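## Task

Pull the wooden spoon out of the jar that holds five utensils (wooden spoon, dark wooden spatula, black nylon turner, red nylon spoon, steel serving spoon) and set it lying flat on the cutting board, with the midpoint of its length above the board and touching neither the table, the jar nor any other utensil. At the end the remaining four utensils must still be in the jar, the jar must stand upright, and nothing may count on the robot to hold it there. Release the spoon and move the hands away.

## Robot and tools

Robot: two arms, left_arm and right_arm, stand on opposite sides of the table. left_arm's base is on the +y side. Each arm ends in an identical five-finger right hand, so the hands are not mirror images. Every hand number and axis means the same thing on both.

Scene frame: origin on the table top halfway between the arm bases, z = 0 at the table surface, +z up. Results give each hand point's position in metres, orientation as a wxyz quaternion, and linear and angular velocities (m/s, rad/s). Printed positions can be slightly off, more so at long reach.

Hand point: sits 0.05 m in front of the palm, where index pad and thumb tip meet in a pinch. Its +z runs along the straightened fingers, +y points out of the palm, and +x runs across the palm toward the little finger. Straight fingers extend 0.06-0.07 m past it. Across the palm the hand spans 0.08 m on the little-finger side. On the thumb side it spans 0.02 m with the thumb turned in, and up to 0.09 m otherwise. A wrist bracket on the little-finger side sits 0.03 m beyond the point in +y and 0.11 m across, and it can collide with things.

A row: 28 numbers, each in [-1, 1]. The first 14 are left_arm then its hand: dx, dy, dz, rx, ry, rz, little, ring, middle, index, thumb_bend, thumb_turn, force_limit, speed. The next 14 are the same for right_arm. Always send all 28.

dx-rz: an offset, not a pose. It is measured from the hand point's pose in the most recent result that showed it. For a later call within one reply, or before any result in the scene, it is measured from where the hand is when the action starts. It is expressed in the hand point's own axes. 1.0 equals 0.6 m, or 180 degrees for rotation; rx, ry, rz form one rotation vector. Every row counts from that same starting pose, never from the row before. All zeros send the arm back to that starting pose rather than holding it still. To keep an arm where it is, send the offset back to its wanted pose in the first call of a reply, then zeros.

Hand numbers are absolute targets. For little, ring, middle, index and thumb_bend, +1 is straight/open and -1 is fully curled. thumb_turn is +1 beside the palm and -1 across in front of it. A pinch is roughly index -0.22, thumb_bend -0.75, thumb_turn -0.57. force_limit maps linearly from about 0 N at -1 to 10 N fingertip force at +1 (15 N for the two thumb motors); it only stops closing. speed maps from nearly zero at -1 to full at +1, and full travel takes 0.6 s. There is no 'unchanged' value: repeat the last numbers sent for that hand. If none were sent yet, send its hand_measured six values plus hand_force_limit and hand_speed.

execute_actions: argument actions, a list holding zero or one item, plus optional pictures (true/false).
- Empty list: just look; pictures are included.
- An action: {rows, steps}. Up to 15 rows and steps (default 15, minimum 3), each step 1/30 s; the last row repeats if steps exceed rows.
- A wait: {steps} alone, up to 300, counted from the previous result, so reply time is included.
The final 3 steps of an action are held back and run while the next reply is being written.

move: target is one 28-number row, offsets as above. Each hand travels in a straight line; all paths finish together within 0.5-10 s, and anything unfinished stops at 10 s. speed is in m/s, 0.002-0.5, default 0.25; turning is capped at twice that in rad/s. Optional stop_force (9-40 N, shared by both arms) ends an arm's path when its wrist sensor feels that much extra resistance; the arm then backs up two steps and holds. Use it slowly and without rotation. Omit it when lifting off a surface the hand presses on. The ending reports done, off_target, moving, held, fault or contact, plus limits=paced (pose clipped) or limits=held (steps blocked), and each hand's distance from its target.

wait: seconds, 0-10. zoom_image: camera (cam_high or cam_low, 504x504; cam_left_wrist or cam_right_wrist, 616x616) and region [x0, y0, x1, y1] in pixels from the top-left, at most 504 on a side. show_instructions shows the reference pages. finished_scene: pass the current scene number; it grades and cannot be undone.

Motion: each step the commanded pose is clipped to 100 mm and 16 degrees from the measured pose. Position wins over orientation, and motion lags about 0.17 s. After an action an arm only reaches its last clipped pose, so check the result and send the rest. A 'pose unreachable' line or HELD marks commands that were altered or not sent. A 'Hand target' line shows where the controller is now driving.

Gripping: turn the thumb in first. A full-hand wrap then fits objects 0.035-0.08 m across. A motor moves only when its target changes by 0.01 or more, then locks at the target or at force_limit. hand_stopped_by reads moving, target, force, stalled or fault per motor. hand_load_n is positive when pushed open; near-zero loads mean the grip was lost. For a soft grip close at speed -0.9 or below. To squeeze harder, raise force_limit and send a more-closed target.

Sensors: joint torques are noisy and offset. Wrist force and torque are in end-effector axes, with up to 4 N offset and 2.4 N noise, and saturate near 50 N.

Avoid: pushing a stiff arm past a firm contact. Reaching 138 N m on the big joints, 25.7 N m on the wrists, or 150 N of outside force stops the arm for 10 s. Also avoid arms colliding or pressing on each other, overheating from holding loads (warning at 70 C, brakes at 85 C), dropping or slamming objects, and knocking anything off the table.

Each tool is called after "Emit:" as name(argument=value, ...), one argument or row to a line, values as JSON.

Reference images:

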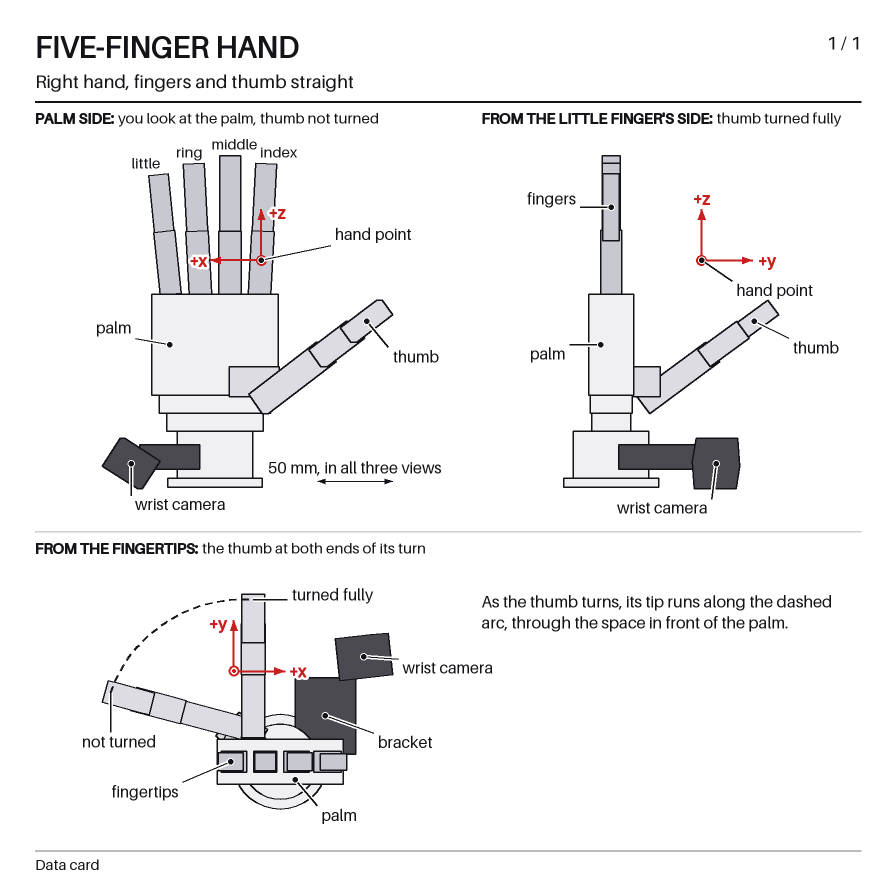

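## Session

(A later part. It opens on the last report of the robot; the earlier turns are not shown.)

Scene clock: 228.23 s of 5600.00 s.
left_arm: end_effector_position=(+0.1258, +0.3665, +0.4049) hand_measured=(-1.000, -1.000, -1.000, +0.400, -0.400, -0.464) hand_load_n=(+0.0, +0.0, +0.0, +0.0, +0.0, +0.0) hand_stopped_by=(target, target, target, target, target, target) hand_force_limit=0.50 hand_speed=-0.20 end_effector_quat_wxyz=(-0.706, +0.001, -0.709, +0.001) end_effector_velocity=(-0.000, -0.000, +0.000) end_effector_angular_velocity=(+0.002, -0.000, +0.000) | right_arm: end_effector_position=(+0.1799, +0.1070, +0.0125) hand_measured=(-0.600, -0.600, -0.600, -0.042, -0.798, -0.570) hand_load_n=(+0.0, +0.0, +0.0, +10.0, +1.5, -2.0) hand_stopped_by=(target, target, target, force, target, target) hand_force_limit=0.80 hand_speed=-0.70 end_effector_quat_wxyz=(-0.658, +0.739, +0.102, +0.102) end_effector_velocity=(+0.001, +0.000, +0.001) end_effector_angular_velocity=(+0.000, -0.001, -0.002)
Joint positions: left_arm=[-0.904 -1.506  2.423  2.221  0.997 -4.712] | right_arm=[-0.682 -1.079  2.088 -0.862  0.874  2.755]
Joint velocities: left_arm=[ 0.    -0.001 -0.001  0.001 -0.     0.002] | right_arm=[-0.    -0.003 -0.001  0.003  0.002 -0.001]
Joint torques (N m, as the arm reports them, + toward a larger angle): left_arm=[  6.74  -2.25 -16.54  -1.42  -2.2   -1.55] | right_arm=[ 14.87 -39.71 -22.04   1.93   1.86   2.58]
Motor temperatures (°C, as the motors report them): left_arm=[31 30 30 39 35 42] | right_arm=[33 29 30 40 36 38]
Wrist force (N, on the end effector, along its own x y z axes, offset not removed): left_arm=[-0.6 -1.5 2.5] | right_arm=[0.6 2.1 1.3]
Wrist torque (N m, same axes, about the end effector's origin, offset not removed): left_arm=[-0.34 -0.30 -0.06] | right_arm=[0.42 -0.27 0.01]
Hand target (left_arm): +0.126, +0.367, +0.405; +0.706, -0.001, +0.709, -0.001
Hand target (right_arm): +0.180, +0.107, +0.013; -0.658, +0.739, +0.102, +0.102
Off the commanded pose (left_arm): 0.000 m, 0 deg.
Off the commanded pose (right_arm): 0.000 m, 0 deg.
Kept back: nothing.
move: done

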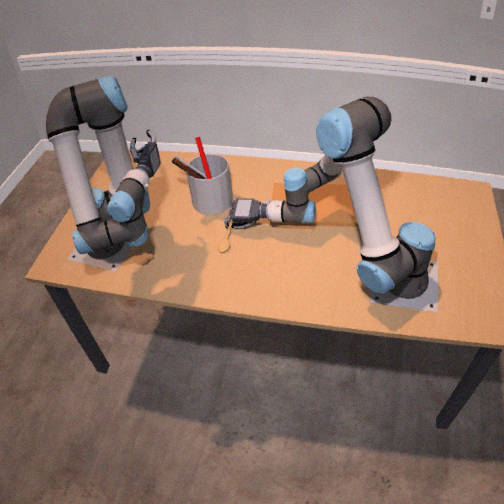

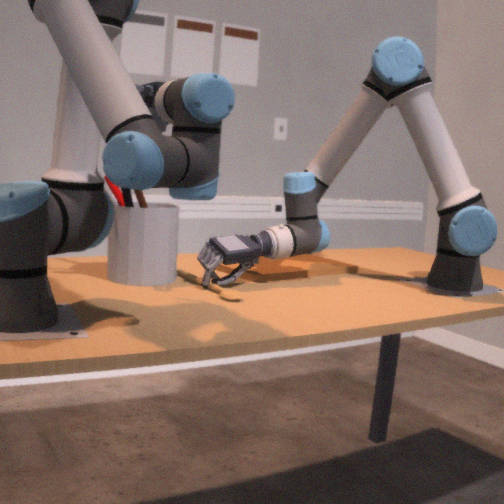

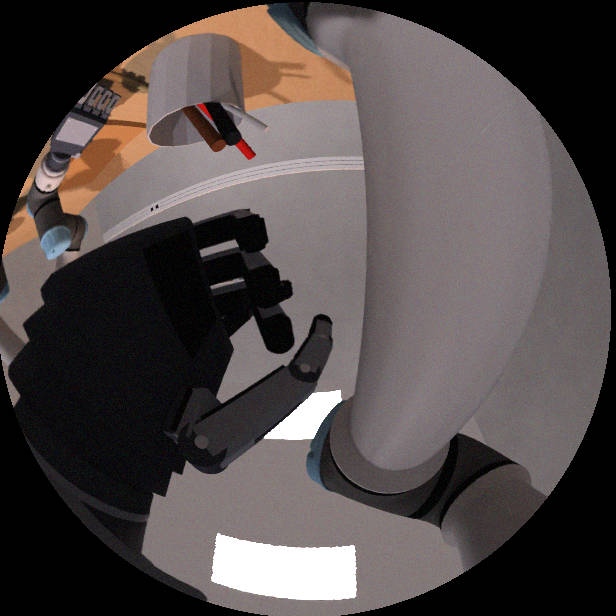

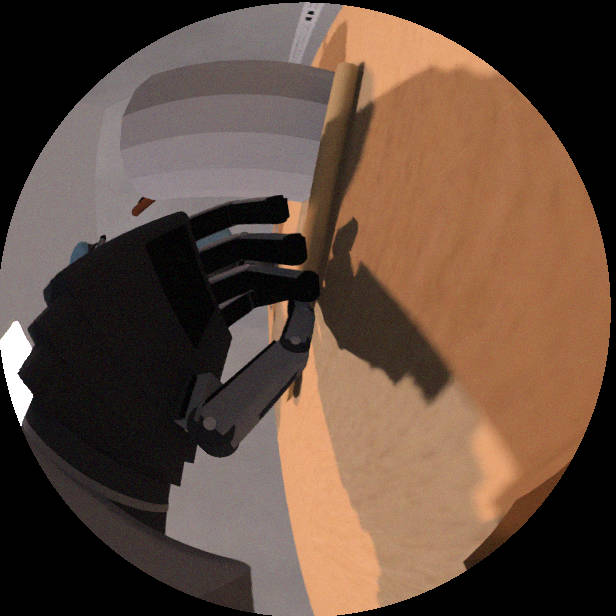

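Emit:
move(
  target=[0,0,0,0,0,0,-1,-1,-1,0.4,-0.4,-0.464,0.5,-0.2, 0,0,0,0,0,0,-0.6,-0.6,-0.6,-0.55,-0.86,-0.57,0.9,-0.7],
)

Emit:
move(
  target=[0,0,0,0,0,0,-1,-1,-1,0.4,-0.4,-0.464,0.5,-0.2, 0.019,-0.062,0.007,0,0,0,-0.6,-0.6,-0.6,-0.55,-0.86,-0.57,0.9,-0.7],
  speed=0.02,
)

Emit:
zoom_image(
  camera="cam_low",
  region=[140,200,300,320],
)

Scene clock: 229.17 s of 5600.00 s.
left_arm: end_effector_position=(+0.1258, +0.3665, +0.4049) hand_measured=(-1.000, -1.000, -1.000, +0.400, -0.400, -0.464) hand_load_n=(+0.0, +0.0, +0.0, +0.0, +0.0, +0.0) hand_stopped_by=(target, target, target, target, target, target) hand_force_limit=0.50 hand_speed=-0.20 end_effector_quat_wxyz=(-0.706, +0.001, -0.709, +0.001) end_effector_velocity=(-0.001, -0.001, -0.000) end_effector_angular_velocity=(+0.003, -0.002, -0.002) | right_arm: end_effector_position=(+0.1800, +0.1071, +0.0126) hand_measured=(-0.600, -0.600, -0.600, -0.042, -0.858, -0.570) hand_load_n=(+0.0, +0.0, +0.0, +11.0, +1.5, -2.5) hand_stopped_by=(target, target, target, force, target, target) hand_force_limit=0.90 hand_speed=-0.70 end_effector_quat_wxyz=(-0.658, +0.739, +0.102, +0.102) end_effector_velocity=(-0.000, +0.000, -0.000) end_effector_angular_velocity=(+0.000, -0.001, +0.001)
Joint positions: left_arm=[-0.904 -1.506  2.423  2.221  0.997 -4.712] | right_arm=[-0.682 -1.079  2.088 -0.862  0.875  2.755]
Joint velocities: left_arm=[-0.001  0.003  0.001 -0.001 -0.001  0.002] | right_arm=[ 0.     0.001  0.    -0.001 -0.    -0.001]
Joint torques (N m, as the arm reports them, + toward a larger angle): left_arm=[  6.36  -2.12 -17.29  -1.46  -2.14  -1.46] | right_arm=[  9.4  -22.51 -13.23  -3.29   0.79   2.29]
Motor temperatures (°C, as the motors report them): left_arm=[31 30 30 39 35 42] | right_arm=[33 29 30 40 36 38]
Wrist force (N, on the end effector, along its own x y z axes, offset not removed): left_arm=[-0.5 -1.6 0.8] | right_arm=[0.6 1.4 1.8]
Wrist torque (N m, same axes, about the end effector's origin, offset not removed): left_arm=[-0.21 -0.18 0.01] | right_arm=[0.29 -0.30 0.00]
Hand target (left_arm): +0.126, +0.367, +0.405; +0.706, -0.001, +0.709, -0.001
Hand target (right_arm): +0.180, +0.107, +0.012; -0.658, +0.739, +0.102, +0.102
Off the commanded pose (left_arm): 0.000 m, 0 deg.
Off the commanded pose (right_arm): 0.000 m, 0 deg.
Kept back: nothing.
move: done

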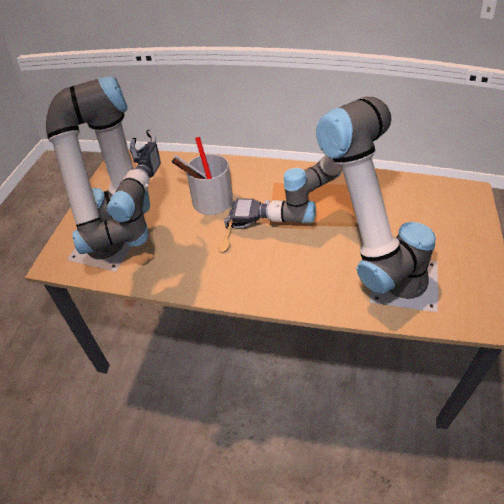

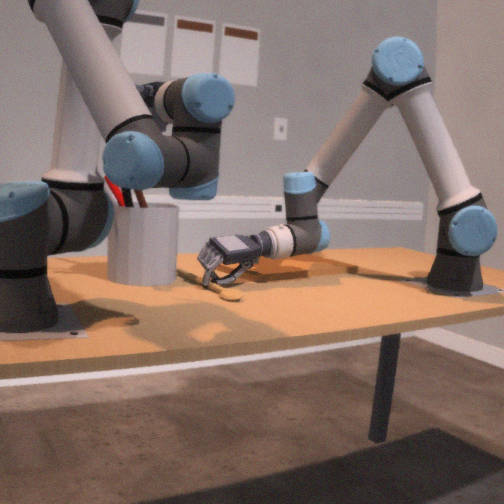

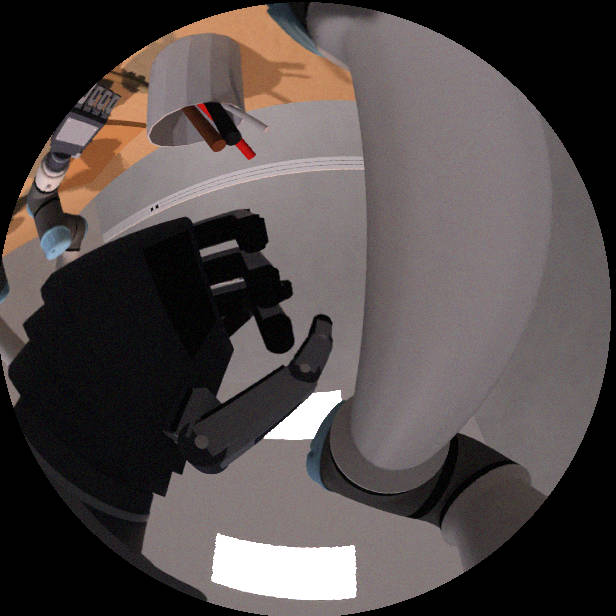

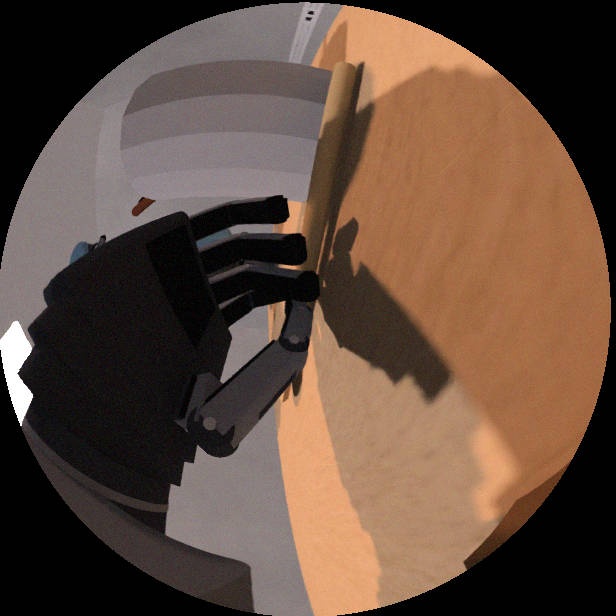

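Scene clock: 231.43 s of 5600.00 s.
left_arm: end_effector_position=(+0.1258, +0.3665, +0.4049) hand_measured=(-1.000, -1.000, -1.000, +0.400, -0.400, -0.464) hand_load_n=(+0.0, +0.0, +0.0, +0.0, +0.0, +0.0) hand_stopped_by=(target, target, target, target, target, target) hand_force_limit=0.50 hand_speed=-0.20 end_effector_quat_wxyz=(-0.706, +0.001, -0.709, +0.001) end_effector_velocity=(+0.000, +0.000, +0.000) end_effector_angular_velocity=(+0.000, +0.000, +0.002) | right_arm: end_effector_position=(+0.1803, +0.1155, +0.0504) hand_measured=(-0.600, -0.600, -0.600, -0.042, -0.858, -0.570) hand_load_n=(+0.0, +0.0, +0.0, +11.0, +1.5, -2.5) hand_stopped_by=(target, target, target, force, target, target) hand_force_limit=0.90 hand_speed=-0.70 end_effector_quat_wxyz=(-0.658, +0.739, +0.102, +0.102) end_effector_velocity=(+0.000, +0.001, +0.003) end_effector_angular_velocity=(+0.000, +0.001, -0.000)
Joint positions: left_arm=[-0.904 -1.506  2.423  2.221  0.997 -4.712] | right_arm=[-0.669 -1.149  2.048 -0.754  0.888  2.758]
Joint velocities: left_arm=[ 0.002 -0.001 -0.     0.001  0.     0.   ] | right_arm=[ 0.001 -0.005 -0.003  0.008  0.001  0.001]
Joint torques (N m, as the arm reports them, + toward a larger angle): left_arm=[  6.88  -2.02 -16.77  -1.55  -2.17  -1.57] | right_arm=[ 12.83 -40.33 -22.35   1.66   2.23   2.44]
Motor temperatures (°C, as the motors report them): left_arm=[31 30 30 39 35 42] | right_arm=[33 29 30 40 36 38]
Wrist force (N, on the end effector, along its own x y z axes, offset not removed): left_arm=[-0.4 -0.1 1.9] | right_arm=[1.0 2.8 2.9]
Wrist torque (N m, same axes, about the end effector's origin, offset not removed): left_arm=[-0.11 -0.30 0.09] | right_arm=[0.42 -0.39 0.09]
Hand target (left_arm): +0.126, +0.367, +0.405; +0.706, -0.001, +0.709, -0.001
Hand target (right_arm): +0.180, +0.116, +0.051; -0.658, +0.739, +0.102, +0.102
Off the commanded pose (left_arm): 0.000 m, 0 deg.
Off the commanded pose (right_arm): 0.000 m, 0 deg.
Kept back: nothing.
move: done

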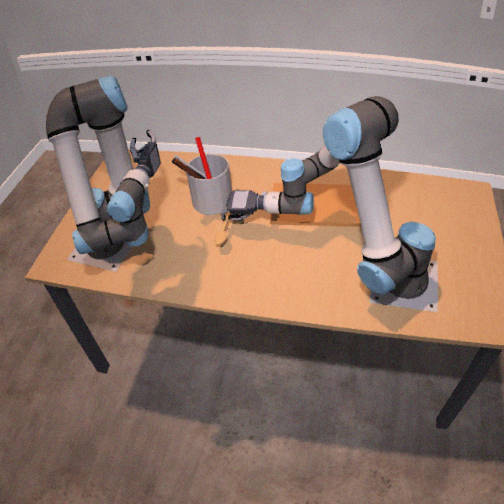

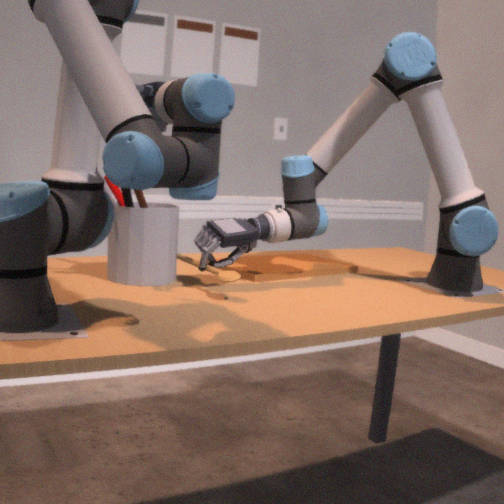

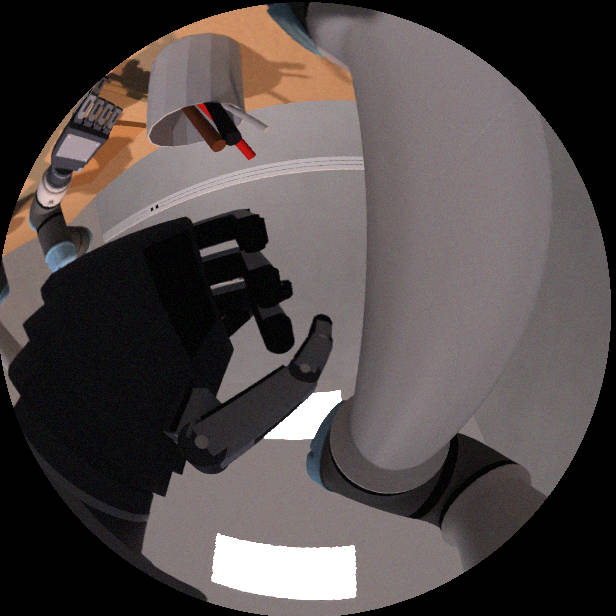

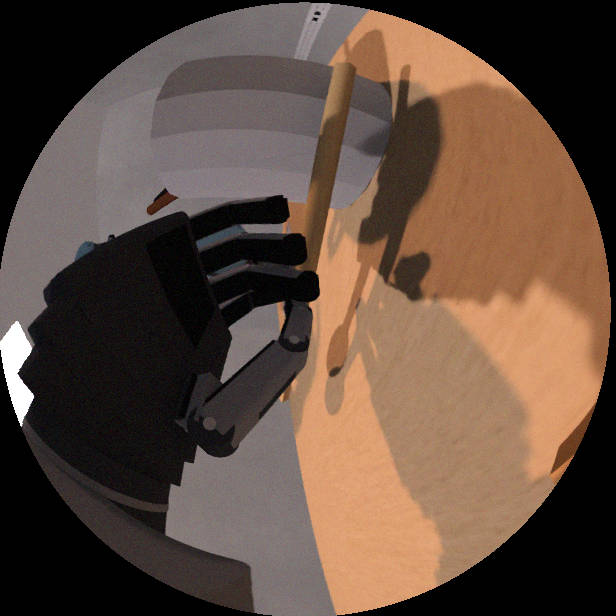

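Region (140, 200, 300, 320) of cam_low's 504x504 image, scaled by 3.150, with more detail than that image has; it fills the top 378 rows of this view, and the rest is white.

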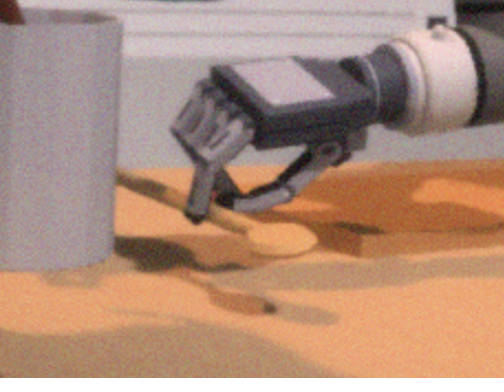

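Emit:
move(
  target=[0,0,0,0,0,0,-1,-1,-1,0.4,-0.4,-0.464,0.5,-0.2, 0,0.03,-0.407,0,0,0,-0.6,-0.6,-0.6,-0.55,-0.86,-0.57,0.9,-0.7],
  speed=0.06,
)

Scene clock: 236.40 s of 5600.00 s.
left_arm: end_effector_position=(+0.1258, +0.3665, +0.4049) hand_measured=(-1.000, -1.000, -1.000, +0.400, -0.400, -0.464) hand_load_n=(+0.0, +0.0, +0.0, +0.0, +0.0, +0.0) hand_stopped_by=(target, target, target, target, target, target) hand_force_limit=0.50 hand_speed=-0.20 end_effector_quat_wxyz=(-0.706, +0.001, -0.709, +0.001) end_effector_velocity=(+0.000, +0.000, -0.000) end_effector_angular_velocity=(-0.002, +0.001, +0.002) | right_arm: end_effector_position=(+0.1815, -0.1284, +0.0604) hand_measured=(-0.600, -0.600, -0.600, -0.042, -0.858, -0.570) hand_load_n=(+0.0, +0.0, +0.0, +11.0, +1.5, -2.5) hand_stopped_by=(target, target, target, force, target, target) hand_force_limit=0.90 hand_speed=-0.70 end_effector_quat_wxyz=(-0.660, +0.737, +0.099, +0.105) end_effector_velocity=(-0.000, -0.003, -0.001) end_effector_angular_velocity=(-0.026, +0.002, +0.025)
Joint positions: left_arm=[-0.904 -1.506  2.423  2.221  0.997 -4.712] | right_arm=[-1.438 -1.402  2.528 -0.39   0.161  2.12 ]
Joint velocities: left_arm=[ 0.002 -0.    -0.    -0.001  0.    -0.001] | right_arm=[-0.003  0.079 -0.051  0.21  -0.003 -0.236]
Joint torques (N m, as the arm reports them, + toward a larger angle): left_arm=[  7.15  -1.59 -16.86  -1.49  -2.03  -1.47] | right_arm=[-11.89  -4.83 -20.5    4.69  -3.09  -3.02]
Motor temperatures (°C, as the motors report them): left_arm=[31 30 30 39 35 42] | right_arm=[33 29 30 40 36 38]
Wrist force (N, on the end effector, along its own x y z axes, offset not removed): left_arm=[0.4 0.3 1.2] | right_arm=[0.6 2.0 2.9]
Wrist torque (N m, same axes, about the end effector's origin, offset not removed): left_arm=[-0.01 -0.38 0.09] | right_arm=[0.31 -0.35 0.08]
Hand target (left_arm): +0.126, +0.367, +0.405; +0.706, -0.001, +0.709, -0.001
Hand target (right_arm): +0.181, -0.129, +0.060; -0.658, +0.739, +0.101, +0.103
Off the commanded pose (left_arm): 0.000 m, 0 deg.
Off the commanded pose (right_arm): 0.001 m, 0 deg.
Kept back: nothing.
move: done

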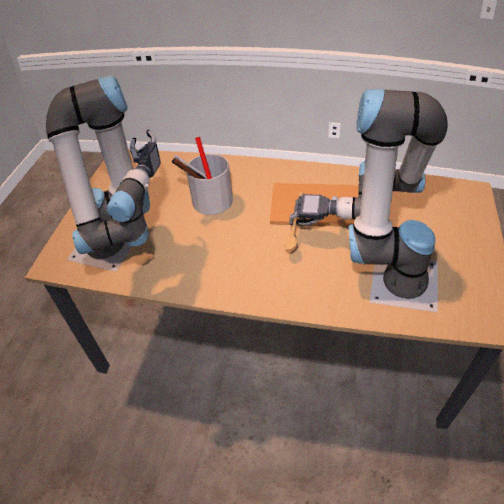

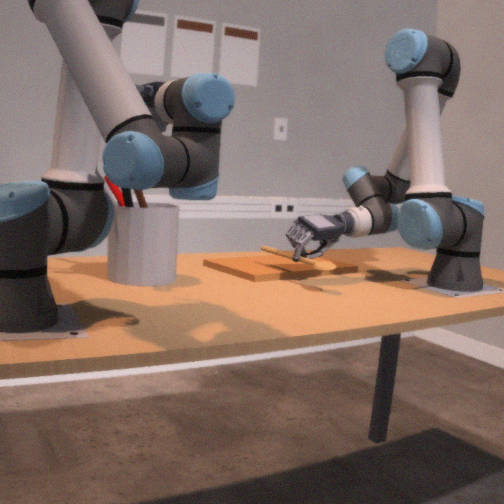

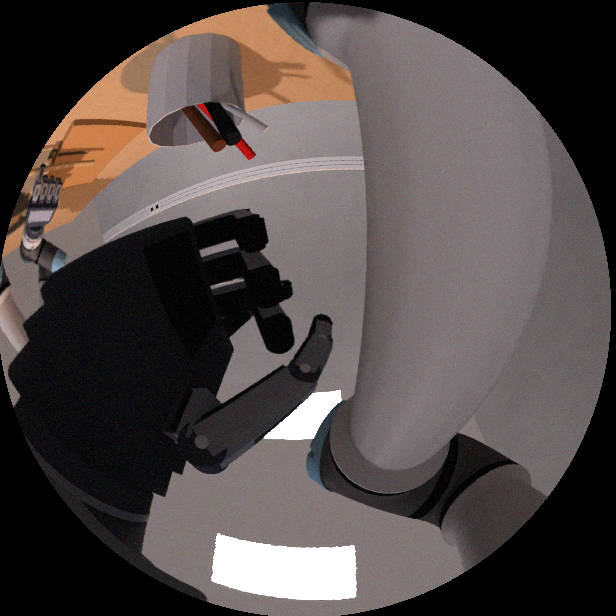

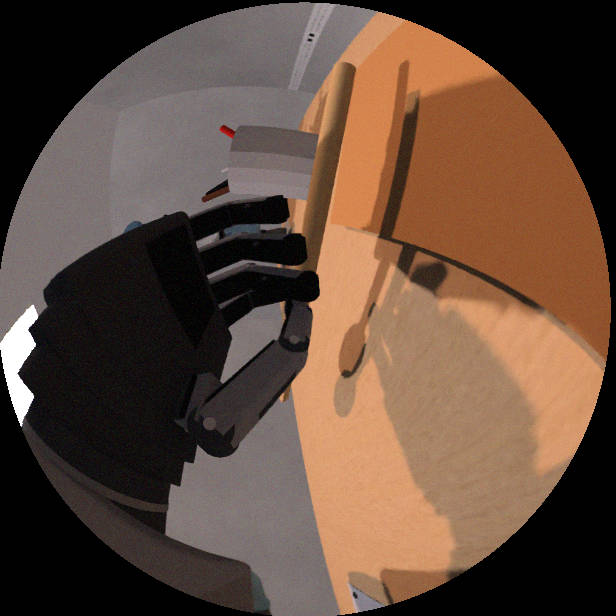

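Emit:
move(
  target=[0,0,0,0,0,0,-1,-1,-1,0.4,-0.4,-0.464,0.5,-0.2, 0.145,0.035,0.069,0,0,0,-0.6,-0.6,-0.6,-0.55,-0.86,-0.57,0.9,-0.7],
  speed=0.04,
)

Scene clock: 239.53 s of 5600.00 s.
left_arm: end_effector_position=(+0.1258, +0.3665, +0.4049) hand_measured=(-1.000, -1.000, -1.000, +0.400, -0.400, -0.464) hand_load_n=(+0.0, +0.0, +0.0, +0.0, +0.0, +0.0) hand_stopped_by=(target, target, target, target, target, target) hand_force_limit=0.50 hand_speed=-0.20 end_effector_quat_wxyz=(-0.706, +0.001, -0.709, +0.001) end_effector_velocity=(+0.000, +0.000, +0.000) end_effector_angular_velocity=(-0.000, -0.000, +0.002) | right_arm: end_effector_position=(+0.2716, -0.0888, +0.0612) hand_measured=(-0.600, -0.600, -0.600, -0.042, -0.858, -0.570) hand_load_n=(+0.0, +0.0, +0.0, +11.0, +1.5, -2.5) hand_stopped_by=(target, target, target, force, target, target) hand_force_limit=0.90 hand_speed=-0.70 end_effector_quat_wxyz=(-0.660, +0.737, +0.099, +0.105) end_effector_velocity=(+0.002, +0.001, -0.000) end_effector_angular_velocity=(+0.001, +0.001, -0.000)
Joint positions: left_arm=[-0.904 -1.506  2.423  2.221  0.997 -4.712] | right_arm=[-1.327 -1.306  2.298 -0.553  0.255  2.423]
Joint velocities: left_arm=[ 0.002 -0.    -0.     0.     0.    -0.   ] | right_arm=[ 0.002  0.004 -0.006 -0.004  0.002  0.006]
Joint torques (N m, as the arm reports them, + toward a larger angle): left_arm=[  6.7   -1.92 -17.13  -1.37  -2.08  -1.5 ] | right_arm=[ 14.86 -11.65 -23.18  -1.91   1.73   2.32]
Motor temperatures (°C, as the motors report them): left_arm=[31 30 30 39 35 42] | right_arm=[33 29 30 40 36 38]
Wrist force (N, on the end effector, along its own x y z axes, offset not removed): left_arm=[0.8 -0.9 1.4] | right_arm=[0.2 2.4 2.7]
Wrist torque (N m, same axes, about the end effector's origin, offset not removed): left_arm=[-0.19 -0.50 0.09] | right_arm=[0.31 -0.32 0.08]
Hand target (left_arm): +0.126, +0.367, +0.405; +0.706, -0.001, +0.709, -0.001
Hand target (right_arm): +0.272, -0.089, +0.061; -0.660, +0.737, +0.099, +0.105
Off the commanded pose (left_arm): 0.000 m, 0 deg.
Off the commanded pose (right_arm): 0.000 m, 0 deg.
Kept back: nothing.
move: done

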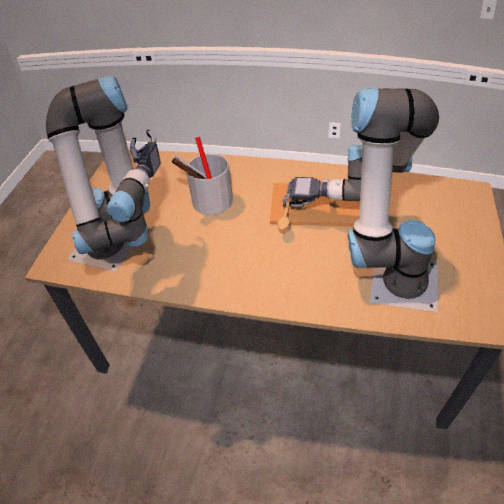

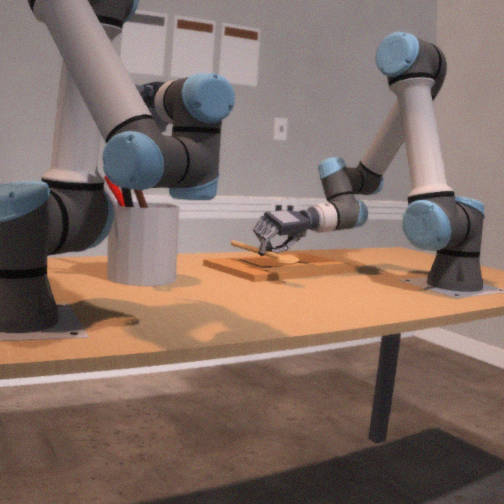

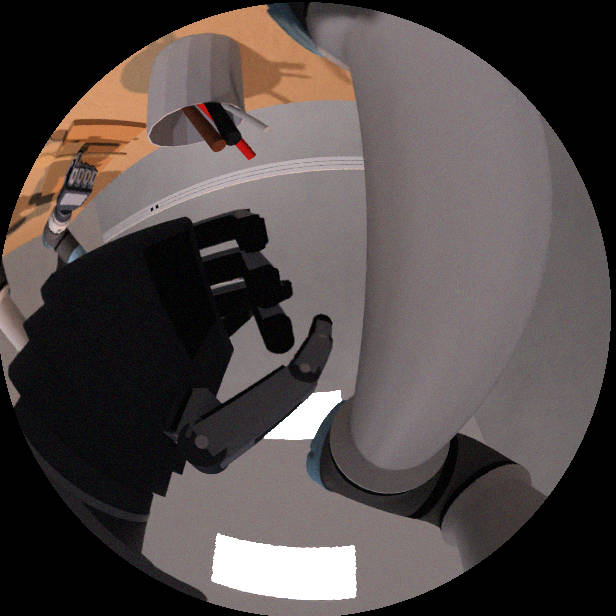

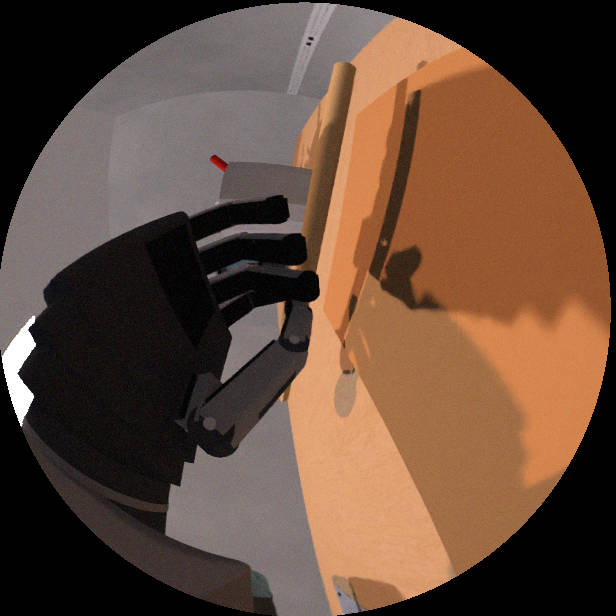

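Emit:
move(
  target=[0,0,0,0,0,0,-1,-1,-1,0.4,-0.4,-0.464,0.5,-0.2, 0,0.01,-0.082,0,0,0,-0.6,-0.6,-0.6,-0.55,-0.86,-0.57,0.9,-0.7],
  speed=0.04,
)

Emit:
move(
  target=[0,0,0,0,0,0,-1,-1,-1,0.4,-0.4,-0.464,0.5,-0.2, -0.015,0.05,0.006,0,0,0,-0.6,-0.6,-0.6,-0.55,-0.86,-0.57,0.9,-0.7],
  speed=0.01,
  stop_force=9,
)

Scene clock: 241.43 s of 5600.00 s.
left_arm: end_effector_position=(+0.1258, +0.3665, +0.4049) hand_measured=(-1.000, -1.000, -1.000, +0.400, -0.400, -0.464) hand_load_n=(+0.0, +0.0, +0.0, +0.0, +0.0, +0.0) hand_stopped_by=(target, target, target, target, target, target) hand_force_limit=0.50 hand_speed=-0.20 end_effector_quat_wxyz=(-0.706, +0.001, -0.709, +0.001) end_effector_velocity=(+0.000, -0.000, -0.000) end_effector_angular_velocity=(+0.002, -0.001, +0.002) | right_arm: end_effector_position=(+0.2721, -0.1373, +0.0607) hand_measured=(-0.600, -0.600, -0.600, -0.042, -0.858, -0.570) hand_load_n=(+0.0, +0.0, +0.0, +11.0, +1.5, -2.5) hand_stopped_by=(target, target, target, force, target, target) hand_force_limit=0.90 hand_speed=-0.70 end_effector_quat_wxyz=(-0.662, +0.735, +0.092, +0.112) end_effector_velocity=(-0.001, -0.003, +0.000) end_effector_angular_velocity=(-0.024, +0.002, +0.034)
Joint positions: left_arm=[-0.904 -1.506  2.423  2.221  0.997 -4.712] | right_arm=[-1.51  -1.197  2.302 -0.135  0.119  1.883]
Joint velocities: left_arm=[ 0.002  0.001 -0.    -0.001 -0.     0.001] | right_arm=[-0.005  0.113 -0.068  0.343 -0.002 -0.388]
Joint torques (N m, as the arm reports them, + toward a larger angle): left_arm=[  6.91  -1.89 -16.46  -1.45  -2.11  -1.46] | right_arm=[-12.22 -11.   -17.01   5.31  -0.75  -4.07]
Motor temperatures (°C, as the motors report them): left_arm=[31 30 30 39 35 42] | right_arm=[33 29 30 40 36 38]
Wrist force (N, on the end effector, along its own x y z axes, offset not removed): left_arm=[-0.4 0.0 1.1] | right_arm=[1.5 2.3 2.8]
Wrist torque (N m, same axes, about the end effector's origin, offset not removed): left_arm=[-0.01 -0.23 0.09] | right_arm=[0.25 -0.51 0.11]
Hand target (left_arm): +0.126, +0.367, +0.405; +0.706, -0.001, +0.709, -0.001
Hand target (right_arm): +0.272, -0.138, +0.061; -0.661, +0.736, +0.095, +0.110
Off the commanded pose (left_arm): 0.000 m, 0 deg.
Off the commanded pose (right_arm): 0.001 m, 1 deg.
Kept back: nothing.
move: done

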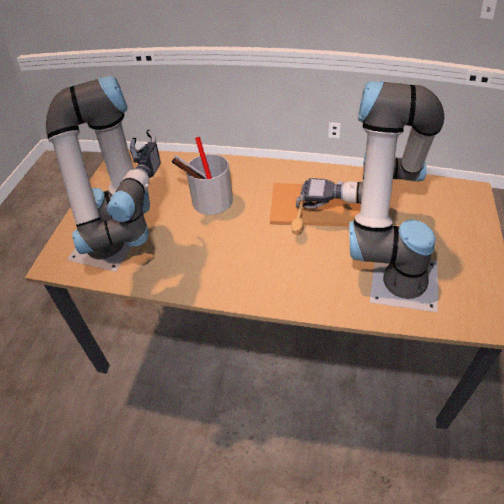

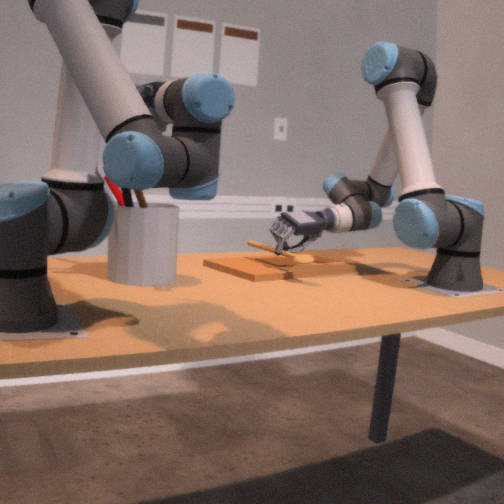

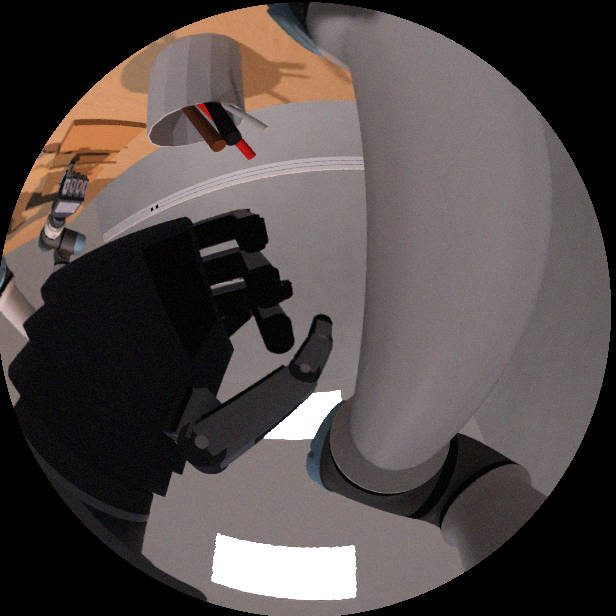

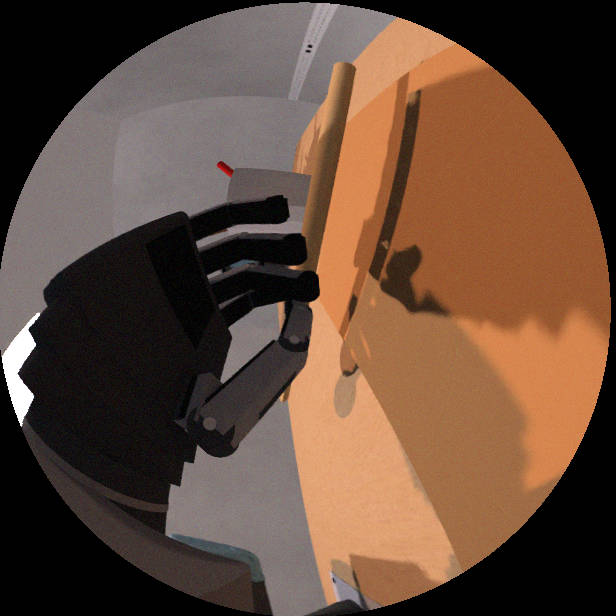

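Scene clock: 244.80 s of 5600.00 s.
left_arm: end_effector_position=(+0.1258, +0.3665, +0.4049) hand_measured=(-1.000, -1.000, -1.000, +0.400, -0.400, -0.464) hand_load_n=(+0.0, +0.0, +0.0, +0.0, +0.0, +0.0) hand_stopped_by=(target, target, target, target, target, target) hand_force_limit=0.50 hand_speed=-0.20 end_effector_quat_wxyz=(-0.706, +0.001, -0.709, +0.001) end_effector_velocity=(-0.000, +0.000, -0.000) end_effector_angular_velocity=(+0.001, +0.001, +0.001) | right_arm: end_effector_position=(+0.2722, -0.1368, +0.0296) hand_measured=(-0.600, -0.600, -0.600, -0.042, -0.858, -0.570) hand_load_n=(+0.0, +0.0, +0.0, +11.0, +1.5, -2.5) hand_stopped_by=(target, target, target, force, target, target) hand_force_limit=0.90 hand_speed=-0.70 end_effector_quat_wxyz=(-0.662, +0.735, +0.092, +0.112) end_effector_velocity=(-0.000, +0.000, -0.003) end_effector_angular_velocity=(+0.000, +0.001, +0.000)
Joint positions: left_arm=[-0.904 -1.506  2.423  2.221  0.997 -4.712] | right_arm=[-1.507 -1.111  2.31  -0.244  0.12   1.897]
Joint velocities: left_arm=[-0.    -0.    -0.    -0.001  0.001  0.002] | right_arm=[ 0.001  0.008  0.001 -0.014  0.     0.007]
Joint torques (N m, as the arm reports them, + toward a larger angle): left_arm=[  6.65  -1.88 -16.53  -1.35  -2.31  -1.46] | right_arm=[ 14.96 -14.43   1.32  -0.69   0.51   2.08]
Motor temperatures (°C, as the motors report them): left_arm=[31 30 30 39 35 42] | right_arm=[33 29 30 40 36 38]
Wrist force (N, on the end effector, along its own x y z axes, offset not removed): left_arm=[0.2 -1.1 1.4] | right_arm=[-0.2 3.6 1.1]
Wrist torque (N m, same axes, about the end effector's origin, offset not removed): left_arm=[-0.16 -0.30 0.10] | right_arm=[0.68 -0.18 0.06]
Hand target (left_arm): +0.126, +0.367, +0.405; +0.706, -0.001, +0.709, -0.001
Hand target (right_arm): +0.272, -0.137, +0.029; -0.662, +0.735, +0.092, +0.112
Off the commanded pose (left_arm): 0.000 m, 0 deg.
Off the commanded pose (right_arm): 0.000 m, 0 deg.
Kept back: nothing.
move: done

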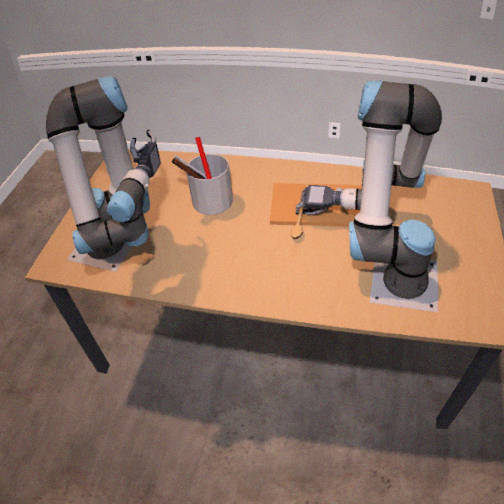

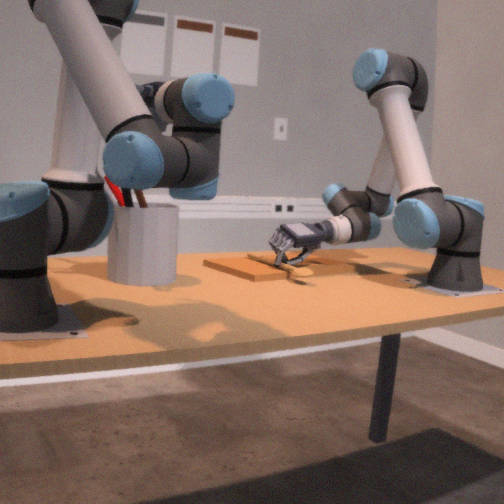

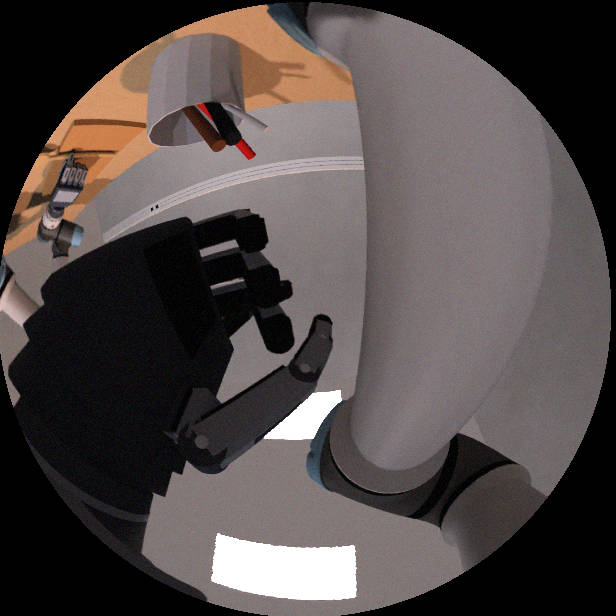

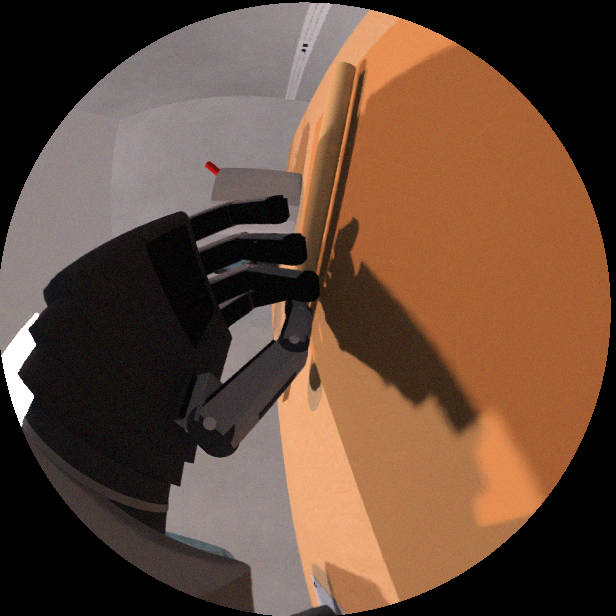

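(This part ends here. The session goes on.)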